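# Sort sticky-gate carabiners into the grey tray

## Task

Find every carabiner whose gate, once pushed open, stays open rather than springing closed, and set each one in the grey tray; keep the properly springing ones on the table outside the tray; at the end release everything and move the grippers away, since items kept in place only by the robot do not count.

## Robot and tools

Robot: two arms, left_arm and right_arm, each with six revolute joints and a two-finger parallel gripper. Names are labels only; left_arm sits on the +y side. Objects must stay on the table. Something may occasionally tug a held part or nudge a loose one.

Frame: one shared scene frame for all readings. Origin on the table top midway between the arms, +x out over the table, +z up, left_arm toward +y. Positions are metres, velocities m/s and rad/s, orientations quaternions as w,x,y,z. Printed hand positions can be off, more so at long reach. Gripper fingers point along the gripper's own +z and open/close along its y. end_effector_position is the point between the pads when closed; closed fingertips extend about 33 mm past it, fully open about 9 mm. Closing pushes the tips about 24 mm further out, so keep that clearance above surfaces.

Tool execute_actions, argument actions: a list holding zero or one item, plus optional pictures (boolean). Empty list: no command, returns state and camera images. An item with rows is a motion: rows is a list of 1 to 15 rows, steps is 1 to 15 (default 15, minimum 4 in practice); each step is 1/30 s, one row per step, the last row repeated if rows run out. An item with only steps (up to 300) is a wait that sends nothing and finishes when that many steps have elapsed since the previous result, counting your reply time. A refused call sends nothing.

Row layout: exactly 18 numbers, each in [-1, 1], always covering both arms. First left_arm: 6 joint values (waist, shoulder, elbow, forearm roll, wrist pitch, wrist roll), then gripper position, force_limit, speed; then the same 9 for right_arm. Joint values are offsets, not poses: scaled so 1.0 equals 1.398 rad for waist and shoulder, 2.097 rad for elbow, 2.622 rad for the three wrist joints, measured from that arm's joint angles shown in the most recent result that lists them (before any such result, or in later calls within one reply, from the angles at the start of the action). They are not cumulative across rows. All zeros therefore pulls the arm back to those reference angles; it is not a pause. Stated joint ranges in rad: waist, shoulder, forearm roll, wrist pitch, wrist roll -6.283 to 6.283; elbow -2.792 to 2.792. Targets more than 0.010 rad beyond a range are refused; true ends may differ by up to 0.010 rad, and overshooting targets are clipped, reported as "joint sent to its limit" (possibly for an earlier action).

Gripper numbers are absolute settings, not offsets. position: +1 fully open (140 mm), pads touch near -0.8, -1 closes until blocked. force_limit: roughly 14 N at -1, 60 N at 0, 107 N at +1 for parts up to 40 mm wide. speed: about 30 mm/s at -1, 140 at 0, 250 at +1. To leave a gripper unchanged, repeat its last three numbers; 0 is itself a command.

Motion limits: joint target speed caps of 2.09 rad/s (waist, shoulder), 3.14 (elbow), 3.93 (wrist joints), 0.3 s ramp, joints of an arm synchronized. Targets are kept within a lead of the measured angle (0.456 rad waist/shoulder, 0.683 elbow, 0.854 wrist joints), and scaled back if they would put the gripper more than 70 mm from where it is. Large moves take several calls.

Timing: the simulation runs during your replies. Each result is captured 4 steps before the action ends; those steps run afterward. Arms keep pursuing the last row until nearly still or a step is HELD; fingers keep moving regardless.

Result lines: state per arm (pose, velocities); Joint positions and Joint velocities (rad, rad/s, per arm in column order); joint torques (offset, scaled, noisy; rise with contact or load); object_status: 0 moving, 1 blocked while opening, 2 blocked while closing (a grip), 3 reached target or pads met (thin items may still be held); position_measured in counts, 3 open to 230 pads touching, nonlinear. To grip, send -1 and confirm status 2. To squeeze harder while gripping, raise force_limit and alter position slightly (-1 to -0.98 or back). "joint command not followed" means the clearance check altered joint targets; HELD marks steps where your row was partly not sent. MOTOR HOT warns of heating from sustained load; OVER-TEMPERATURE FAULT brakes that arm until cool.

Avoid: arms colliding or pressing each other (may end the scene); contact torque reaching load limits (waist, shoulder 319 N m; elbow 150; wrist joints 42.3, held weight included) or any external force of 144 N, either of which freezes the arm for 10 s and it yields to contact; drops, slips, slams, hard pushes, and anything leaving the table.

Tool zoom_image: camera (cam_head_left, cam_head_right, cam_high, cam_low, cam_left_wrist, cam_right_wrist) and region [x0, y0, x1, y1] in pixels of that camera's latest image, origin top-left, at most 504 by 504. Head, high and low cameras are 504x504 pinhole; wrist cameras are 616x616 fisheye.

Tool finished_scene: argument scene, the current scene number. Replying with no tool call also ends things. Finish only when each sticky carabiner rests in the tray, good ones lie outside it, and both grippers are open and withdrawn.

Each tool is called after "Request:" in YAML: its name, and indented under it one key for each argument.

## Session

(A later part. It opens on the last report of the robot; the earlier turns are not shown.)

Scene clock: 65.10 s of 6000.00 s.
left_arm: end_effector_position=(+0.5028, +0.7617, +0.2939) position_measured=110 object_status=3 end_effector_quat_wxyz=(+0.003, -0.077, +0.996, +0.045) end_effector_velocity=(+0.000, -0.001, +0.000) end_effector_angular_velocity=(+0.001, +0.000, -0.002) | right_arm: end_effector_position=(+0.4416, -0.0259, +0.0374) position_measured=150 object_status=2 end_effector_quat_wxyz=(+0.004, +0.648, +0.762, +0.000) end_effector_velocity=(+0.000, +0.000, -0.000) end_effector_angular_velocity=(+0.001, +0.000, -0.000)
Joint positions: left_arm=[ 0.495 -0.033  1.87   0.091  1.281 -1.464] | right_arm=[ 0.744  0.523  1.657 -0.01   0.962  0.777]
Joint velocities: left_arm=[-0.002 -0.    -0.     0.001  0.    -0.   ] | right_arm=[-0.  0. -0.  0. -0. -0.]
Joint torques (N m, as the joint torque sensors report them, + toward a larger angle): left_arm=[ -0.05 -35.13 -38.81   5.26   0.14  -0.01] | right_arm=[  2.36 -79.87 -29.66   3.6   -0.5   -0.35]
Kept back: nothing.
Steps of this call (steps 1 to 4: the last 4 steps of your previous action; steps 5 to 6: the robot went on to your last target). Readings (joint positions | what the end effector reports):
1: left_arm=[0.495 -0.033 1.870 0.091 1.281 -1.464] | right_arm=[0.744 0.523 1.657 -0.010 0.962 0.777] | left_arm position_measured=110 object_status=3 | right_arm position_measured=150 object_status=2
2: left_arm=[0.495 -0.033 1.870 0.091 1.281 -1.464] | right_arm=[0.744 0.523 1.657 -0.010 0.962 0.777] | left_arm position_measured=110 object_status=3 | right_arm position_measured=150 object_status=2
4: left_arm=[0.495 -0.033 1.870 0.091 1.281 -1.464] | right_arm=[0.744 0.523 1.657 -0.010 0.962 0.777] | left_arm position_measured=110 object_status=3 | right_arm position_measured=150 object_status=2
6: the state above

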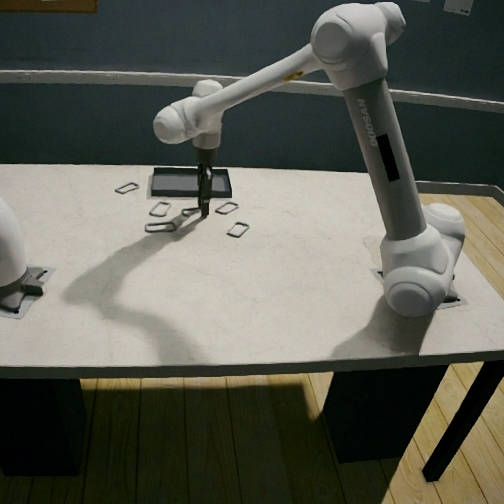

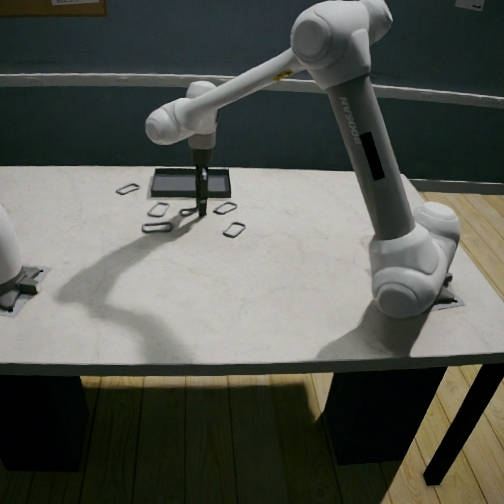

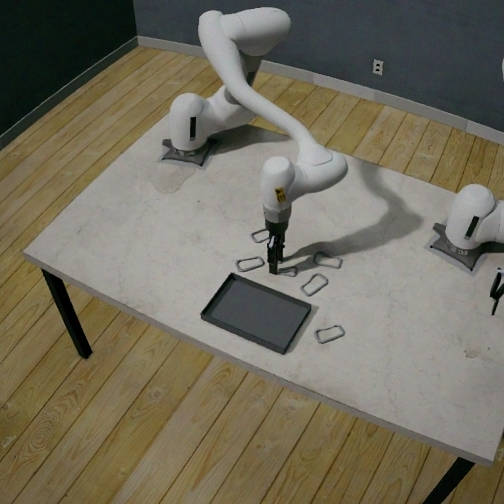

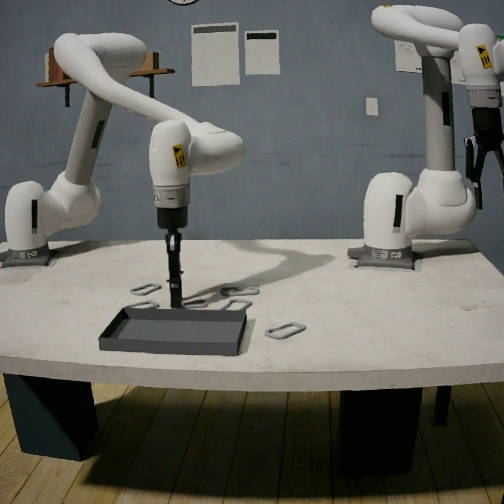

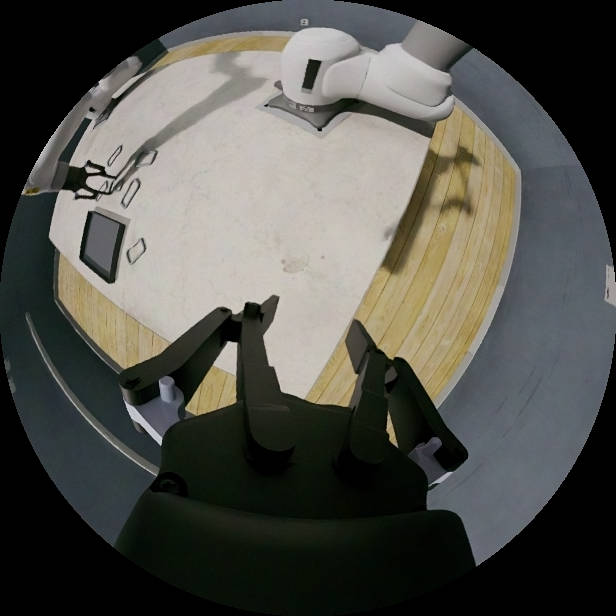

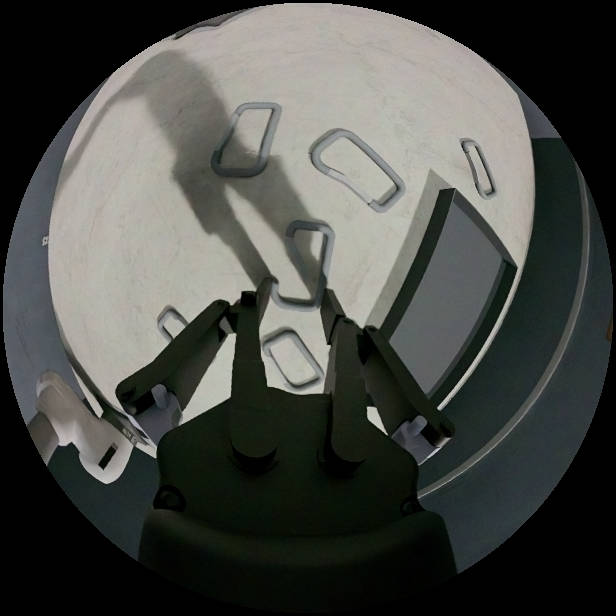

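Request:
execute_actions:
  actions:
    - {"rows":[[0,0,0,0,0,0,0.15,-0.5,-0.3,0,-0.0017,-0.0008,0,0.0015,0,-0.4,-0.3,-0.6]],"steps":12}

Request:
execute_actions:
  actions:
    - {"rows":[[0,0,0,0,0,0,0.15,-0.5,-0.3,0,-0.06,-0.02,0,0.048,0,-0.4,-0.3,-0.6]],"steps":15}
  pictures: true

Scene clock: 65.53 s of 6000.00 s.
left_arm: end_effector_position=(+0.5028, +0.7617, +0.2939) position_measured=110 object_status=3 end_effector_quat_wxyz=(+0.003, -0.077, +0.996, +0.045) end_effector_velocity=(+0.000, -0.001, +0.000) end_effector_angular_velocity=(-0.001, -0.001, -0.002) | right_arm: end_effector_position=(+0.4416, -0.0258, +0.0397) position_measured=152 object_status=2 end_effector_quat_wxyz=(+0.004, +0.648, +0.762, +0.000) end_effector_velocity=(+0.000, +0.000, +0.002) end_effector_angular_velocity=(+0.000, -0.001, +0.001)
Joint positions: left_arm=[ 0.495 -0.033  1.87   0.091  1.281 -1.464] | right_arm=[ 0.744  0.521  1.656 -0.01   0.965  0.777]
Joint velocities: left_arm=[-0.002 -0.001  0.    -0.001  0.     0.   ] | right_arm=[-0.    -0.002 -0.002 -0.001  0.003 -0.001]
Joint torques (N m, as the joint torque sensors report them, + toward a larger angle): left_arm=[  0.26 -34.48 -38.61   5.28   0.08   0.  ] | right_arm=[  3.61 -87.37 -31.93   3.38  -0.41  -0.47]
Steps of this call (steps 1 to 5: the robot went on to your last target; steps 6 to 13: the first 8 steps of this action). Readings (joint positions | what the end effector reports):
6: left_arm=[0.495 -0.033 1.870 0.091 1.281 -1.464] | right_arm=[0.744 0.523 1.657 -0.010 0.962 0.777] | left_arm position_measured=110 object_status=3 | right_arm position_measured=150 object_status=0
7: left_arm=[0.495 -0.033 1.870 0.091 1.281 -1.464] | right_arm=[0.744 0.522 1.657 -0.010 0.962 0.777] | left_arm position_measured=110 object_status=3 | right_arm position_measured=152 object_status=0
9: left_arm=[0.495 -0.033 1.870 0.091 1.281 -1.464] | right_arm=[0.744 0.521 1.656 -0.010 0.964 0.777] | left_arm position_measured=110 object_status=3 | right_arm position_measured=152 object_status=0
13: the state above

Scene clock: 66.03 s of 6000.00 s.
left_arm: end_effector_position=(+0.5028, +0.7617, +0.2939) position_measured=110 object_status=3 end_effector_quat_wxyz=(+0.003, -0.077, +0.996, +0.045) end_effector_velocity=(+0.000, -0.000, -0.001) end_effector_angular_velocity=(-0.001, +0.002, +0.001) | right_arm: end_effector_position=(+0.4360, -0.0338, +0.1225) position_measured=152 object_status=2 end_effector_quat_wxyz=(+0.005, +0.648, +0.761, +0.000) end_effector_velocity=(-0.002, -0.003, +0.019) end_effector_angular_velocity=(-0.002, +0.001, -0.001)
Joint positions: left_arm=[ 0.495 -0.033  1.87   0.091  1.281 -1.464] | right_arm=[ 0.744  0.438  1.615 -0.01   1.089  0.777]
Joint velocities: left_arm=[-0.001  0.002 -0.    -0.     0.    -0.002] | right_arm=[-0.    -0.018 -0.01  -0.     0.031  0.001]
Joint torques (N m, as the joint torque sensors report them, + toward a larger angle): left_arm=[ -0.03 -35.56 -38.57   5.26   0.16   0.04] | right_arm=[  2.9  -78.27 -35.73   3.98  -0.2   -0.42]
Steps of this call (steps 1 to 4: the last 4 steps of your previous action; steps 5 to 15: the first 11 steps of this action, its rows measured from where the robot was after step 4). Readings (joint positions | what the end effector reports):
4: left_arm=[0.495 -0.033 1.870 0.091 1.281 -1.464] | right_arm=[0.744 0.520 1.656 -0.010 0.965 0.777] | left_arm position_measured=110 object_status=3 | right_arm position_measured=152 object_status=2
5: left_arm=[0.495 -0.033 1.870 0.091 1.281 -1.464] | right_arm=[0.744 0.520 1.656 -0.010 0.966 0.777] | left_arm position_measured=110 object_status=3 | right_arm position_measured=152 object_status=2
6: left_arm=[0.495 -0.033 1.870 0.091 1.281 -1.464] | right_arm=[0.744 0.517 1.654 -0.010 0.972 0.777] | left_arm position_measured=110 object_status=3 | right_arm position_measured=152 object_status=2
8: left_arm=[0.495 -0.033 1.870 0.091 1.281 -1.464] | right_arm=[0.744 0.489 1.640 -0.010 1.013 0.777] | left_arm position_measured=110 object_status=3 | right_arm position_measured=152 object_status=2
12: left_arm=[0.495 -0.033 1.870 0.091 1.281 -1.464] | right_arm=[0.744 0.443 1.617 -0.010 1.081 0.777] | left_arm position_measured=110 object_status=3 | right_arm position_measured=152 object_status=2
15: the state above

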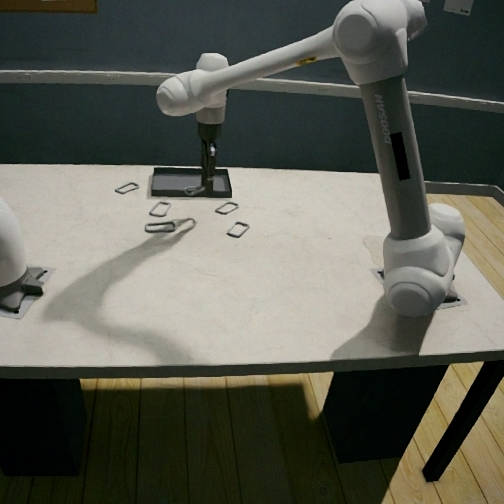

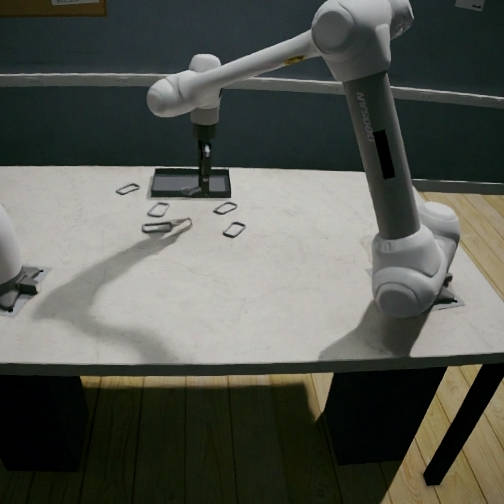

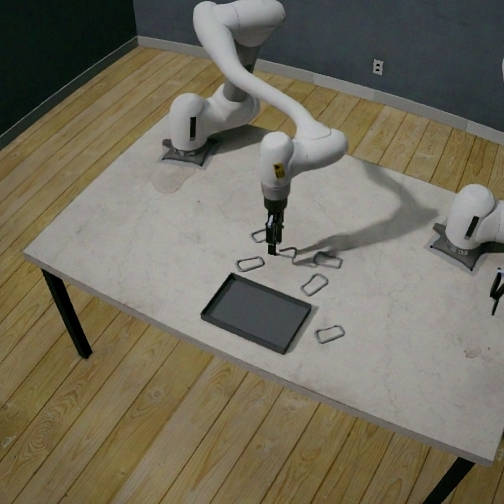

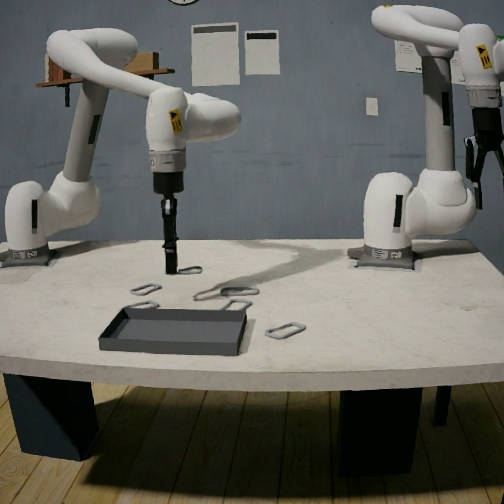

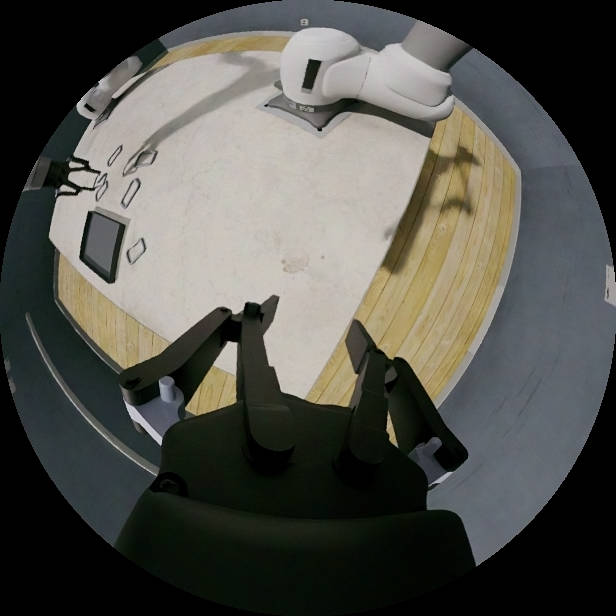

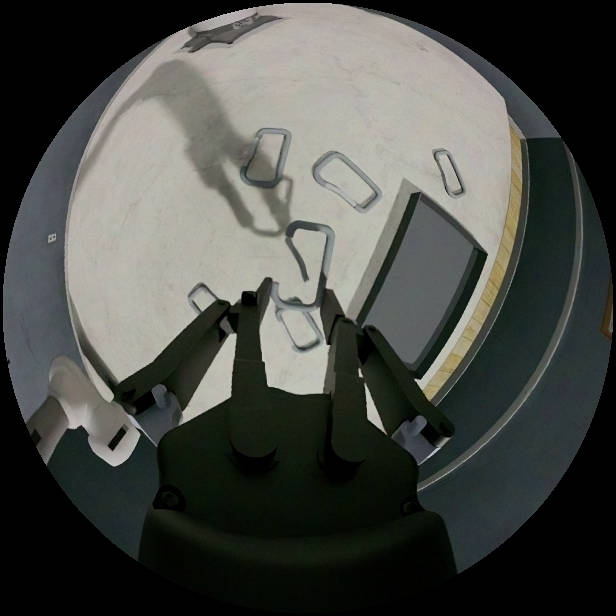

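Request:
execute_actions:
  actions:
    - {"rows":[[0,0,0,0,0,0,0.15,-0.5,-0.3,-0.125,0.1506,-0.16,0,0.048,-0.0667,-0.4,-0.3,-0.6]],"steps":15}

Request:
execute_actions:
  actions:
    - {"steps":12}
  pictures: true

Scene clock: 66.63 s of 6000.00 s.
left_arm: end_effector_position=(+0.5028, +0.7617, +0.2939) position_measured=110 object_status=3 end_effector_quat_wxyz=(+0.003, -0.077, +0.996, +0.045) end_effector_velocity=(-0.000, +0.001, +0.000) end_effector_angular_velocity=(+0.001, -0.000, +0.001) | right_arm: end_effector_position=(+0.5664, -0.0181, +0.1233) position_measured=152 object_status=2 end_effector_quat_wxyz=(+0.005, +0.649, +0.761, -0.000) end_effector_velocity=(+0.421, +0.004, -0.020) end_effector_angular_velocity=(-0.007, +0.005, -0.005)
Joint positions: left_arm=[ 0.495 -0.033  1.87   0.091  1.281 -1.464] | right_arm=[ 0.632  0.572  1.399 -0.01   1.171  0.665]
Joint velocities: left_arm=[ 0.001 -0.001  0.     0.001  0.    -0.   ] | right_arm=[-0.358  0.436 -0.682 -0.     0.251 -0.355]
Joint torques (N m, as the joint torque sensors report them, + toward a larger angle): left_arm=[  0.07 -35.15 -38.67   5.3    0.09   0.04] | right_arm=[  0.18 -96.28 -35.     4.02   0.02   0.02]
Steps of this call (steps 1 to 4: the last 4 steps of your previous action; steps 5 to 7: the robot went on to your last target; steps 8 to 18: the first 11 steps of this action). Readings (joint positions | what the end effector reports):
8: left_arm=[0.495 -0.033 1.870 0.091 1.281 -1.464] | right_arm=[0.744 0.437 1.614 -0.010 1.091 0.777] | left_arm position_measured=110 object_status=3 | right_arm position_measured=152 object_status=2
9: left_arm=[0.495 -0.033 1.870 0.091 1.281 -1.464] | right_arm=[0.741 0.440 1.608 -0.010 1.094 0.774] | left_arm position_measured=110 object_status=3 | right_arm position_measured=152 object_status=2
11: left_arm=[0.495 -0.033 1.870 0.091 1.281 -1.464] | right_arm=[0.719 0.466 1.565 -0.010 1.109 0.752] | left_arm position_measured=110 object_status=3 | right_arm position_measured=152 object_status=2
15: left_arm=[0.495 -0.033 1.870 0.091 1.281 -1.464] | right_arm=[0.668 0.528 1.468 -0.010 1.145 0.701] | left_arm position_measured=110 object_status=3 | right_arm position_measured=152 object_status=2
18: the state above

Scene clock: 67.03 s of 6000.00 s.
left_arm: end_effector_position=(+0.5028, +0.7617, +0.2939) position_measured=110 object_status=3 end_effector_quat_wxyz=(+0.003, -0.077, +0.996, +0.045) end_effector_velocity=(+0.000, -0.001, +0.000) end_effector_angular_velocity=(+0.000, -0.000, -0.001) | right_arm: end_effector_position=(+0.6399, -0.0216, +0.1190) position_measured=152 object_status=2 end_effector_quat_wxyz=(+0.005, +0.649, +0.761, -0.001) end_effector_velocity=(+0.006, -0.001, +0.001) end_effector_angular_velocity=(-0.000, -0.002, -0.001)
Joint positions: left_arm=[ 0.495 -0.033  1.87   0.091  1.281 -1.464] | right_arm=[ 0.569  0.648  1.28  -0.01   1.215  0.602]
Joint velocities: left_arm=[-0.002 -0.    -0.     0.    -0.    -0.001] | right_arm=[-0.005  0.004 -0.008 -0.001  0.003 -0.003]
Joint torques (N m, as the joint torque sensors report them, + toward a larger angle): left_arm=[  0.04 -35.07 -38.85   5.32   0.06   0.06] | right_arm=[   4.46 -103.27  -37.26    4.33    0.     -0.3 ]
Kept back: nothing.
Steps of this call (steps 1 to 4: the last 4 steps of your previous action; steps 5 to 12: the robot went on to your last target). Readings (joint positions | what the end effector reports):
1: left_arm=[0.495 -0.033 1.870 0.091 1.281 -1.464] | right_arm=[0.620 0.587 1.376 -0.010 1.179 0.653] | left_arm position_measured=110 object_status=3 | right_arm position_measured=152 object_status=2
2: left_arm=[0.495 -0.033 1.870 0.091 1.281 -1.464] | right_arm=[0.607 0.602 1.353 -0.010 1.188 0.641] | left_arm position_measured=110 object_status=3 | right_arm position_measured=152 object_status=2
4: left_arm=[0.495 -0.033 1.870 0.091 1.281 -1.464] | right_arm=[0.586 0.628 1.312 -0.010 1.203 0.619] | left_arm position_measured=110 object_status=3 | right_arm position_measured=152 object_status=2
8: left_arm=[0.495 -0.033 1.870 0.091 1.281 -1.464] | right_arm=[0.570 0.646 1.283 -0.010 1.214 0.604] | left_arm position_measured=110 object_status=3 | right_arm position_measured=152 object_status=2
12: the state above

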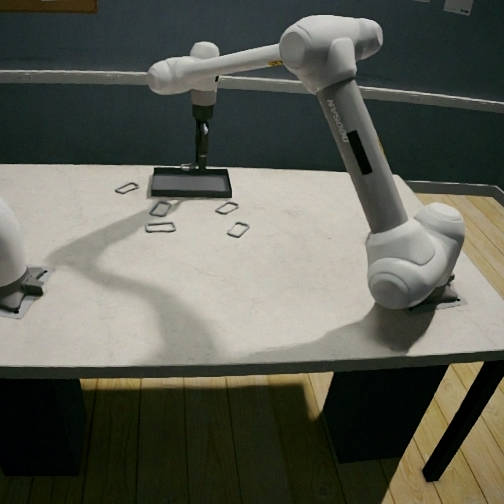

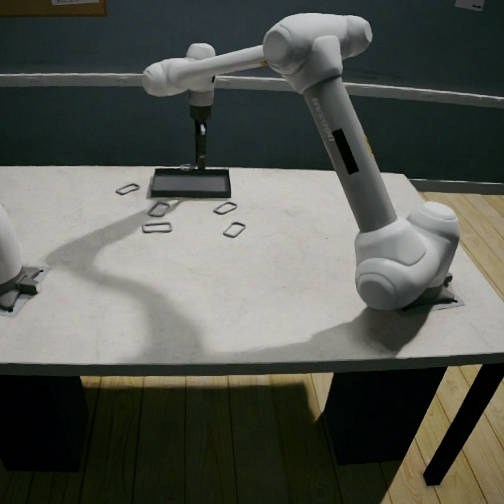

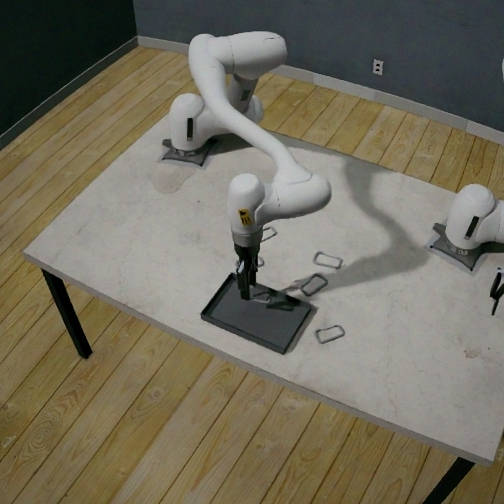

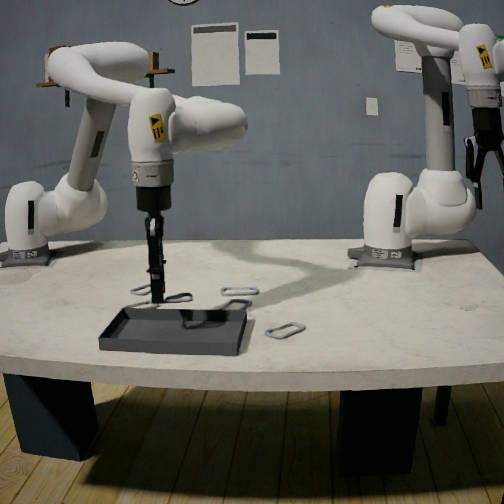

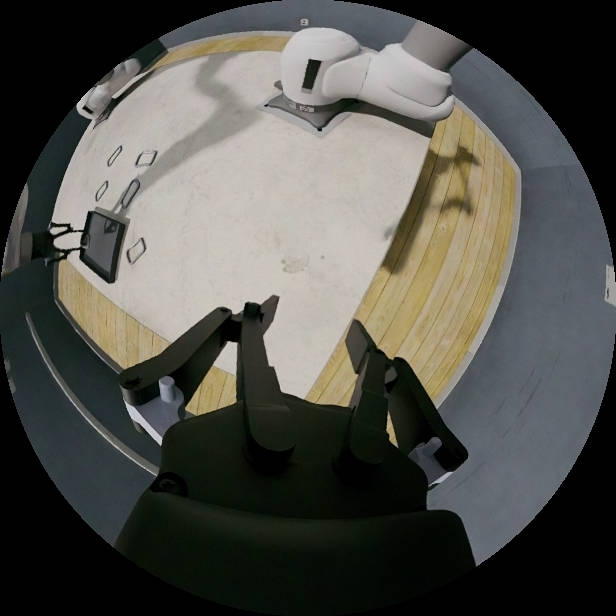

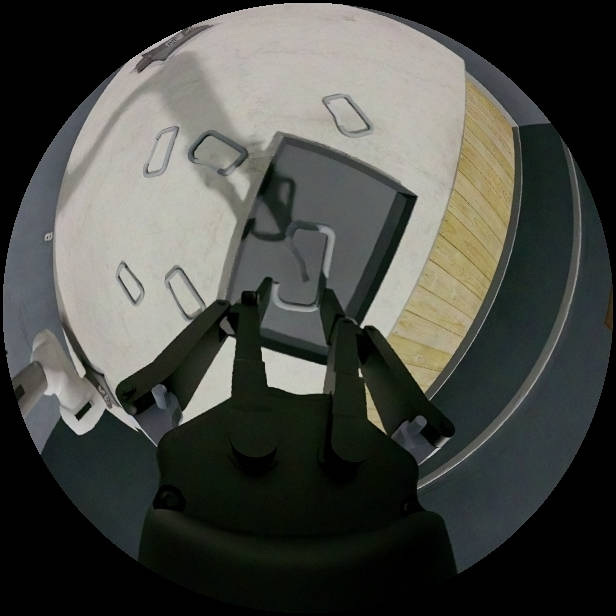

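Request:
execute_actions:
  actions:
    - {"rows":[[0,0,0,0,0,0,0.15,-0.5,-0.3,0,0.039,0.022,0,-0.0385,0,-0.4,-0.3,-0.6]],"steps":15}

Request:
execute_actions:
  actions:
    - {"rows":[[0,0,0,0,0,0,0.15,-0.5,-0.3,0,0,0,0,0,0,0.15,-0.5,0]],"steps":10}

Request:
execute_actions:
  actions:
    - {"rows":[[0,0,0,0,0,0,0.15,-0.5,-0.3,0,-0.039,-0.022,0,0.0385,0,0.15,-0.5,0]],"steps":15}
  pictures: true

Scene clock: 67.57 s of 6000.00 s.
left_arm: end_effector_position=(+0.5028, +0.7617, +0.2939) position_measured=110 object_status=3 end_effector_quat_wxyz=(+0.003, -0.077, +0.996, +0.045) end_effector_velocity=(-0.000, +0.000, +0.001) end_effector_angular_velocity=(+0.000, -0.001, +0.000) | right_arm: end_effector_position=(+0.6431, -0.0188, +0.0473) position_measured=152 object_status=2 end_effector_quat_wxyz=(+0.005, +0.648, +0.761, -0.001) end_effector_velocity=(-0.000, +0.000, -0.011) end_effector_angular_velocity=(+0.002, -0.001, +0.000)
Joint positions: left_arm=[ 0.495 -0.033  1.87   0.091  1.281 -1.464] | right_arm=[ 0.569  0.702  1.325 -0.01   1.115  0.602]
Joint velocities: left_arm=[ 0.    -0.001 -0.    -0.    -0.    -0.   ] | right_arm=[ 0.     0.007  0.009  0.001 -0.018 -0.   ]
Joint torques (N m, as the joint torque sensors report them, + toward a larger angle): left_arm=[ -0.83 -34.91 -38.64   5.32   0.04  -0.03] | right_arm=[   3.66 -111.49  -36.55    3.93   -0.3    -0.36]
Steps of this call (steps 1 to 5: the robot went on to your last target; steps 6 to 16: the first 11 steps of this action). Readings (joint positions | what the end effector reports):
6: left_arm=[0.495 -0.033 1.870 0.091 1.281 -1.464] | right_arm=[0.569 0.649 1.279 -0.010 1.215 0.602] | left_arm position_measured=110 object_status=3 | right_arm position_measured=152 object_status=2
7: left_arm=[0.495 -0.033 1.870 0.091 1.281 -1.464] | right_arm=[0.569 0.652 1.281 -0.010 1.208 0.602] | left_arm position_measured=110 object_status=3 | right_arm position_measured=152 object_status=2
9: left_arm=[0.495 -0.033 1.870 0.091 1.281 -1.464] | right_arm=[0.569 0.676 1.303 -0.010 1.163 0.602] | left_arm position_measured=110 object_status=3 | right_arm position_measured=152 object_status=2
13: left_arm=[0.495 -0.033 1.870 0.091 1.281 -1.464] | right_arm=[0.569 0.700 1.323 -0.011 1.119 0.602] | left_arm position_measured=110 object_status=3 | right_arm position_measured=152 object_status=2
16: the state above

Scene clock: 67.90 s of 6000.00 s.
left_arm: end_effector_position=(+0.5028, +0.7617, +0.2939) position_measured=110 object_status=3 end_effector_quat_wxyz=(+0.003, -0.077, +0.996, +0.045) end_effector_velocity=(-0.000, +0.000, -0.000) end_effector_angular_velocity=(-0.000, -0.000, +0.002) | right_arm: end_effector_position=(+0.6430, -0.0188, +0.0464) position_measured=119 object_status=0 end_effector_quat_wxyz=(+0.005, +0.648, +0.761, -0.001) end_effector_velocity=(+0.000, -0.001, +0.000) end_effector_angular_velocity=(+0.000, +0.000, -0.000)
Joint positions: left_arm=[ 0.495 -0.033  1.87   0.091  1.281 -1.464] | right_arm=[ 0.569  0.702  1.326 -0.01   1.114  0.602]
Joint velocities: left_arm=[ 0.001  0.    -0.    -0.    -0.    -0.001] | right_arm=[-0.001 -0.001  0.001  0.     0.    -0.001]
Joint torques (N m, as the joint torque sensors report them, + toward a larger angle): left_arm=[ -0.84 -35.17 -38.76   5.33   0.11  -0.05] | right_arm=[   2.51 -107.    -35.48    4.08   -0.15   -0.41]
Steps of this call (steps 1 to 4: the last 4 steps of your previous action; steps 5 to 10: the first 6 steps of this action, its rows measured from where the robot was after step 4). Readings (joint positions | what the end effector reports):
4: left_arm=[0.495 -0.033 1.870 0.091 1.281 -1.464] | right_arm=[0.569 0.702 1.326 -0.010 1.114 0.602] | left_arm position_measured=110 object_status=3 | right_arm position_measured=152 object_status=2
5: left_arm=[0.495 -0.033 1.870 0.091 1.281 -1.464] | right_arm=[0.569 0.702 1.326 -0.010 1.114 0.602] | left_arm position_measured=110 object_status=3 | right_arm position_measured=152 object_status=0
6: left_arm=[0.495 -0.033 1.870 0.091 1.281 -1.464] | right_arm=[0.569 0.702 1.326 -0.010 1.114 0.602] | left_arm position_measured=110 object_status=3 | right_arm position_measured=152 object_status=0
8: left_arm=[0.495 -0.033 1.870 0.091 1.281 -1.464] | right_arm=[0.569 0.702 1.326 -0.010 1.114 0.602] | left_arm position_measured=110 object_status=3 | right_arm position_measured=134 object_status=0
10: the state above

Scene clock: 68.40 s of 6000.00 s.
left_arm: end_effector_position=(+0.5028, +0.7617, +0.2939) position_measured=110 object_status=3 end_effector_quat_wxyz=(+0.003, -0.077, +0.996, +0.045) end_effector_velocity=(-0.000, +0.000, +0.000) end_effector_angular_velocity=(-0.001, -0.001, +0.002) | right_arm: end_effector_position=(+0.6400, -0.0217, +0.1181) position_measured=110 object_status=3 end_effector_quat_wxyz=(+0.005, +0.649, +0.761, -0.001) end_effector_velocity=(+0.000, -0.001, +0.014) end_effector_angular_velocity=(+0.000, -0.002, +0.000)
Joint positions: left_arm=[ 0.495 -0.033  1.87   0.091  1.281 -1.464] | right_arm=[ 0.569  0.649  1.28  -0.01   1.214  0.602]
Joint velocities: left_arm=[ 0.001 -0.001  0.    -0.001  0.     0.   ] | right_arm=[-0.    -0.01  -0.01  -0.001  0.017 -0.   ]
Joint torques (N m, as the joint torque sensors report them, + toward a larger angle): left_arm=[  0.19 -35.13 -38.59   5.35   0.19   0.05] | right_arm=[  5.46 -98.21 -36.7    4.37  -0.09  -0.24]
Steps of this call (steps 1 to 4: the last 4 steps of your previous action; steps 5 to 15: the first 11 steps of this action, its rows measured from where the robot was after step 4). Readings (joint positions | what the end effector reports):
4: left_arm=[0.495 -0.033 1.870 0.091 1.281 -1.464] | right_arm=[0.569 0.702 1.326 -0.010 1.114 0.602] | left_arm position_measured=110 object_status=3 | right_arm position_measured=110 object_status=0
5: left_arm=[0.495 -0.033 1.870 0.091 1.281 -1.464] | right_arm=[0.569 0.702 1.326 -0.010 1.114 0.602] | left_arm position_measured=110 object_status=3 | right_arm position_measured=110 object_status=0
6: left_arm=[0.495 -0.033 1.870 0.091 1.281 -1.464] | right_arm=[0.569 0.699 1.323 -0.010 1.121 0.602] | left_arm position_measured=110 object_status=3 | right_arm position_measured=110 object_status=0
8: left_arm=[0.495 -0.033 1.870 0.091 1.281 -1.464] | right_arm=[0.569 0.675 1.302 -0.010 1.166 0.602] | left_arm position_measured=110 object_status=3 | right_arm position_measured=110 object_status=3
12: left_arm=[0.495 -0.033 1.870 0.091 1.281 -1.464] | right_arm=[0.569 0.650 1.282 -0.010 1.210 0.602] | left_arm position_measured=110 object_status=3 | right_arm position_measured=110 object_status=3
15: the state above

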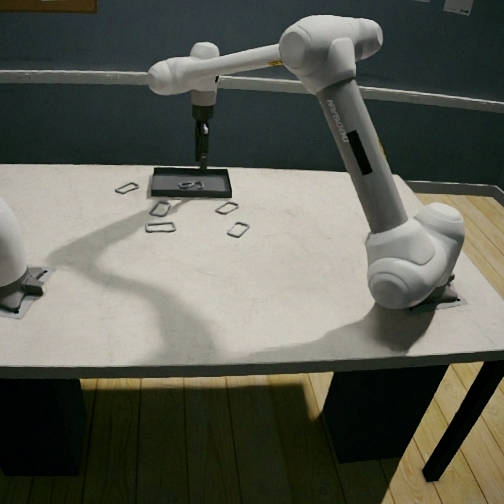

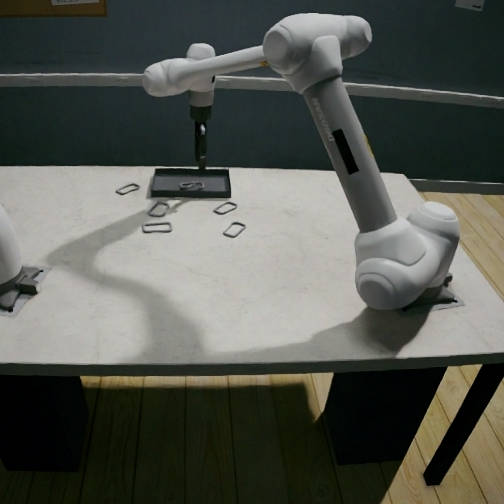

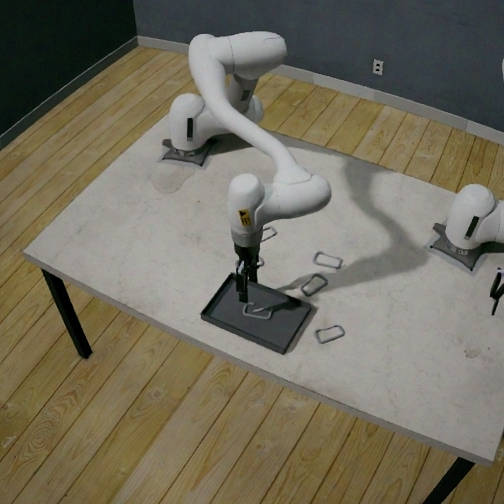

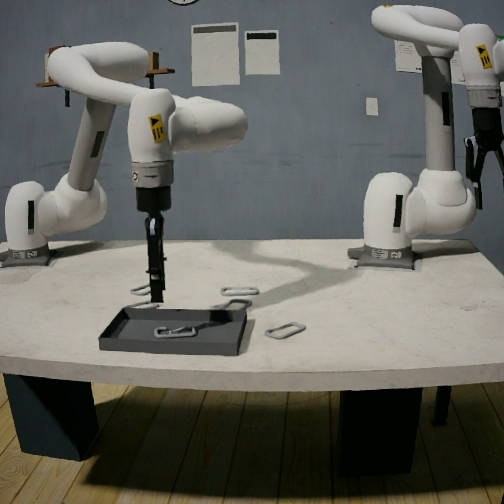

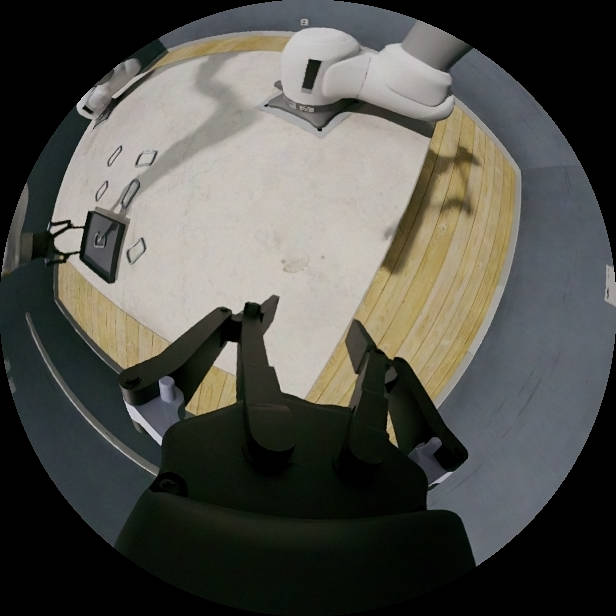

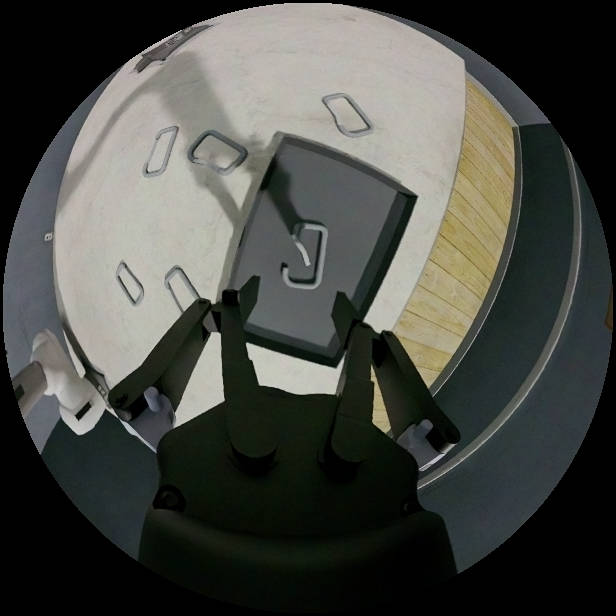

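Request:
execute_actions:
  actions:
    - {"rows":[[0,0,0,0,0,0,0.15,-0.5,-0.3,0.1914,0.005,-0.0048,0,0,-0.2507,0.15,-0.5,0],[0,0,0,0,0,0,0.15,-0.5,-0.3,0.1914,0.005,-0.0048,0,0,-0.2507,0.15,-0.5,0],[0,0,0,0,0,0,0.15,-0.5,-0.3,0.1914,0.005,-0.0048,0,0,-0.2507,0.15,-0.5,0],[0,0,0,0,0,0,0.15,-0.5,-0.3,0.1914,0.005,-0.0048,0,0,-0.2507,0.15,-0.5,0],[0,0,0,0,0,0,0.15,-0.5,-0.3,0.1914,0.005,-0.0048,0,0,-0.2507,0.15,-0.5,0],[0,0,0,0,0,0,0.15,-0.5,-0.3,0.1914,0.005,-0.0048,0,0,-0.2507,0.15,-0.5,0],[0,0,0,0,0,0,0.15,-0.5,-0.3,0.1914,0.005,-0.0048,0,0,-0.2507,0.15,-0.5,0],[0,0,0,0,0,0,0.15,-0.5,-0.3,0.1914,0.0263,-0.0048,0,-0.0107,-0.2507,0.15,-0.5,0]],"steps":15}

Request:
execute_actions:
  actions:
    - {"steps":12}
  pictures: true

Request:
zoom_image:
  camera: "cam_right_wrist"
  region: [220,220,400,380]

Scene clock: 69.17 s of 6000.00 s.
left_arm: end_effector_position=(+0.5028, +0.7617, +0.2939) position_measured=110 object_status=3 end_effector_quat_wxyz=(+0.003, -0.077, +0.996, +0.045) end_effector_velocity=(-0.000, -0.000, +0.001) end_effector_angular_velocity=(+0.001, -0.002, +0.001) | right_arm: end_effector_position=(+0.5512, +0.0597, +0.1146) position_measured=110 object_status=3 end_effector_quat_wxyz=(+0.005, +0.457, +0.890, -0.001) end_effector_velocity=(-0.293, +0.265, -0.098) end_effector_angular_velocity=(-0.011, +0.009, +1.502)
Joint positions: left_arm=[ 0.495 -0.033  1.87   0.091  1.281 -1.464] | right_arm=[ 0.703  0.656  1.275 -0.01   1.211  0.273]
Joint velocities: left_arm=[-0.001 -0.002  0.     0.     0.    -0.002] | right_arm=[ 0.437  0.117 -0.014  0.    -0.099 -1.064]
Joint torques (N m, as the joint torque sensors report them, + toward a larger angle): left_arm=[ -0.18 -34.92 -38.48   5.31   0.11   0.06] | right_arm=[ -0.39 -87.35 -30.79   3.49  -0.37   0.06]
Steps of this call (steps 1 to 4: the last 4 steps of your previous action; steps 5 to 12: the robot went on to your last target; steps 13 to 23: the first 11 steps of this action). Readings (joint positions | what the end effector reports):
13: left_arm=[0.495 -0.033 1.870 0.091 1.281 -1.464] | right_arm=[0.569 0.648 1.280 -0.010 1.215 0.602] | left_arm position_measured=110 object_status=3 | right_arm position_measured=110 object_status=3
14: left_arm=[0.495 -0.033 1.870 0.091 1.281 -1.464] | right_arm=[0.571 0.648 1.279 -0.010 1.215 0.595] | left_arm position_measured=110 object_status=3 | right_arm position_measured=110 object_status=3
16: left_arm=[0.495 -0.033 1.870 0.091 1.281 -1.464] | right_arm=[0.594 0.648 1.279 -0.010 1.215 0.539] | left_arm position_measured=110 object_status=3 | right_arm position_measured=110 object_status=3
20: left_arm=[0.495 -0.033 1.870 0.091 1.281 -1.464] | right_arm=[0.658 0.650 1.276 -0.010 1.215 0.382] | left_arm position_measured=110 object_status=3 | right_arm position_measured=110 object_status=3
23: the state above

Scene clock: 69.57 s of 6000.00 s.
left_arm: end_effector_position=(+0.5028, +0.7617, +0.2939) position_measured=110 object_status=3 end_effector_quat_wxyz=(+0.003, -0.077, +0.996, +0.045) end_effector_velocity=(-0.000, +0.000, -0.000) end_effector_angular_velocity=(-0.001, +0.001, +0.001) | right_arm: end_effector_position=(+0.4564, +0.1325, +0.0904) position_measured=110 object_status=3 end_effector_quat_wxyz=(+0.005, +0.244, +0.970, -0.001) end_effector_velocity=(-0.016, +0.012, -0.005) end_effector_angular_velocity=(+0.000, -0.000, +0.089)
Joint positions: left_arm=[ 0.495 -0.033  1.87   0.091  1.281 -1.464] | right_arm=[ 0.835  0.685  1.27  -0.01   1.186 -0.05 ]
Joint velocities: left_arm=[ 0.001  0.001  0.    -0.    -0.     0.   ] | right_arm=[ 0.022  0.007 -0.002  0.    -0.005 -0.068]
Joint torques (N m, as the joint torque sensors report them, + toward a larger angle): left_arm=[ -0.42 -35.57 -38.98   5.27   0.05   0.13] | right_arm=[  -5.54 -109.19  -37.64    4.28    0.28   -0.47]
Kept back: nothing.
Steps of this call (steps 1 to 4: the last 4 steps of your previous action; steps 5 to 12: the robot went on to your last target). Readings (joint positions | what the end effector reports):
1: left_arm=[0.495 -0.033 1.870 0.091 1.281 -1.464] | right_arm=[0.718 0.660 1.274 -0.010 1.207 0.237] | left_arm position_measured=110 object_status=3 | right_arm position_measured=110 object_status=3
2: left_arm=[0.495 -0.033 1.870 0.091 1.281 -1.464] | right_arm=[0.732 0.663 1.274 -0.010 1.204 0.201] | left_arm position_measured=110 object_status=3 | right_arm position_measured=110 object_status=3
4: left_arm=[0.495 -0.033 1.870 0.091 1.281 -1.464] | right_arm=[0.762 0.669 1.273 -0.010 1.199 0.129] | left_arm position_measured=110 object_status=3 | right_arm position_measured=110 object_status=3
8: left_arm=[0.495 -0.033 1.870 0.091 1.281 -1.464] | right_arm=[0.817 0.681 1.271 -0.010 1.189 -0.006] | left_arm position_measured=110 object_status=3 | right_arm position_measured=110 object_status=3
12: the state above

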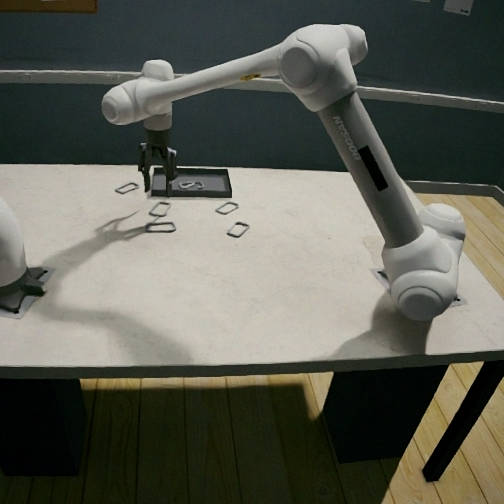

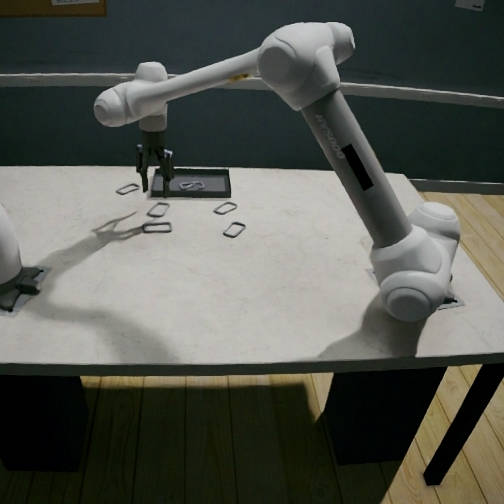

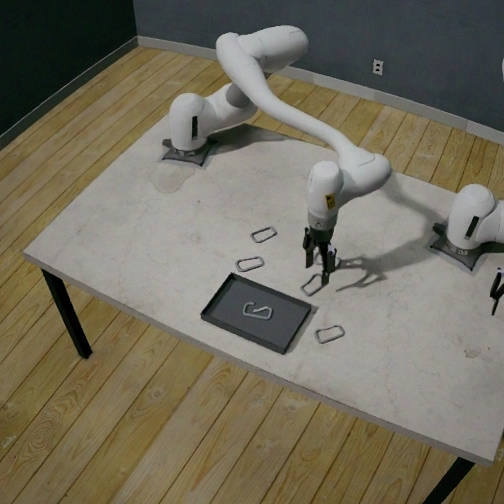

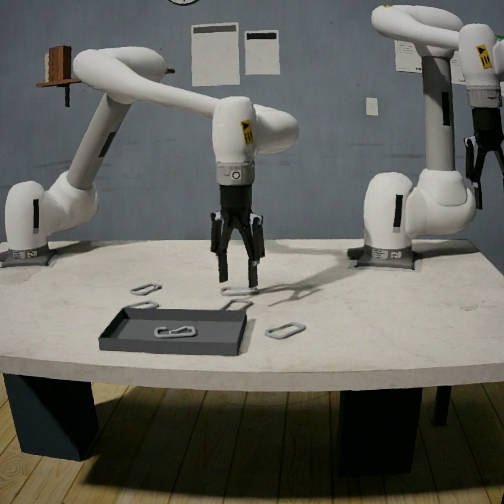

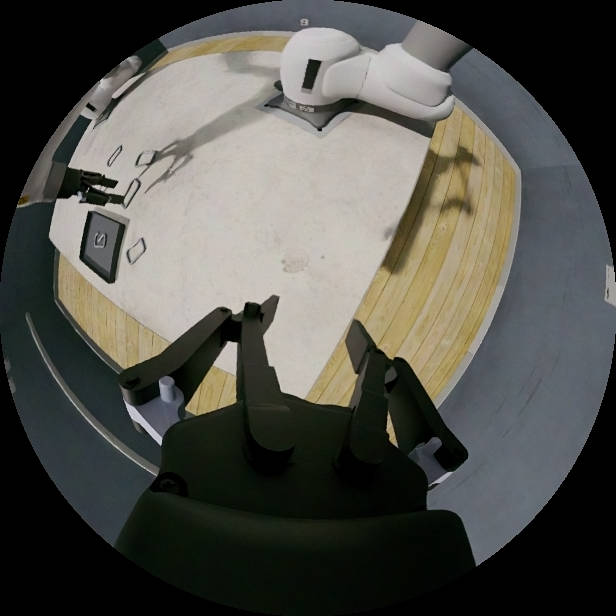

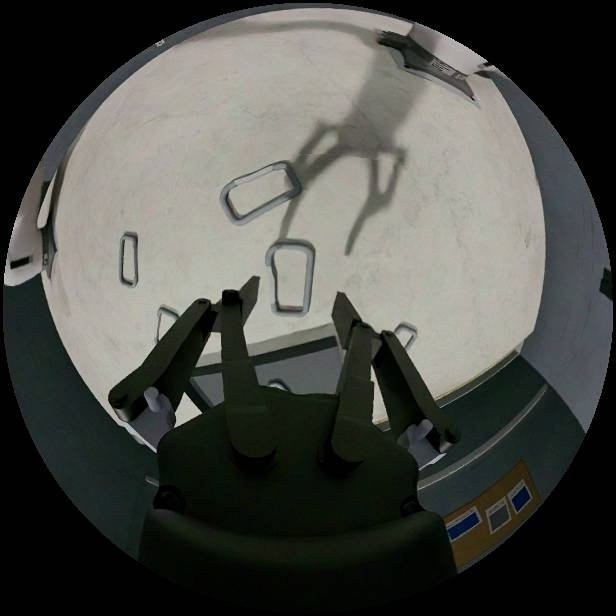

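Region (220, 220, 400, 380) of cam_right_wrist's 616x616 image, scaled by 2.800, with more detail than that image has.

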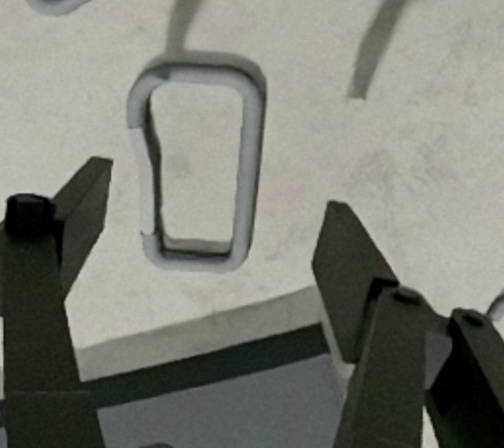

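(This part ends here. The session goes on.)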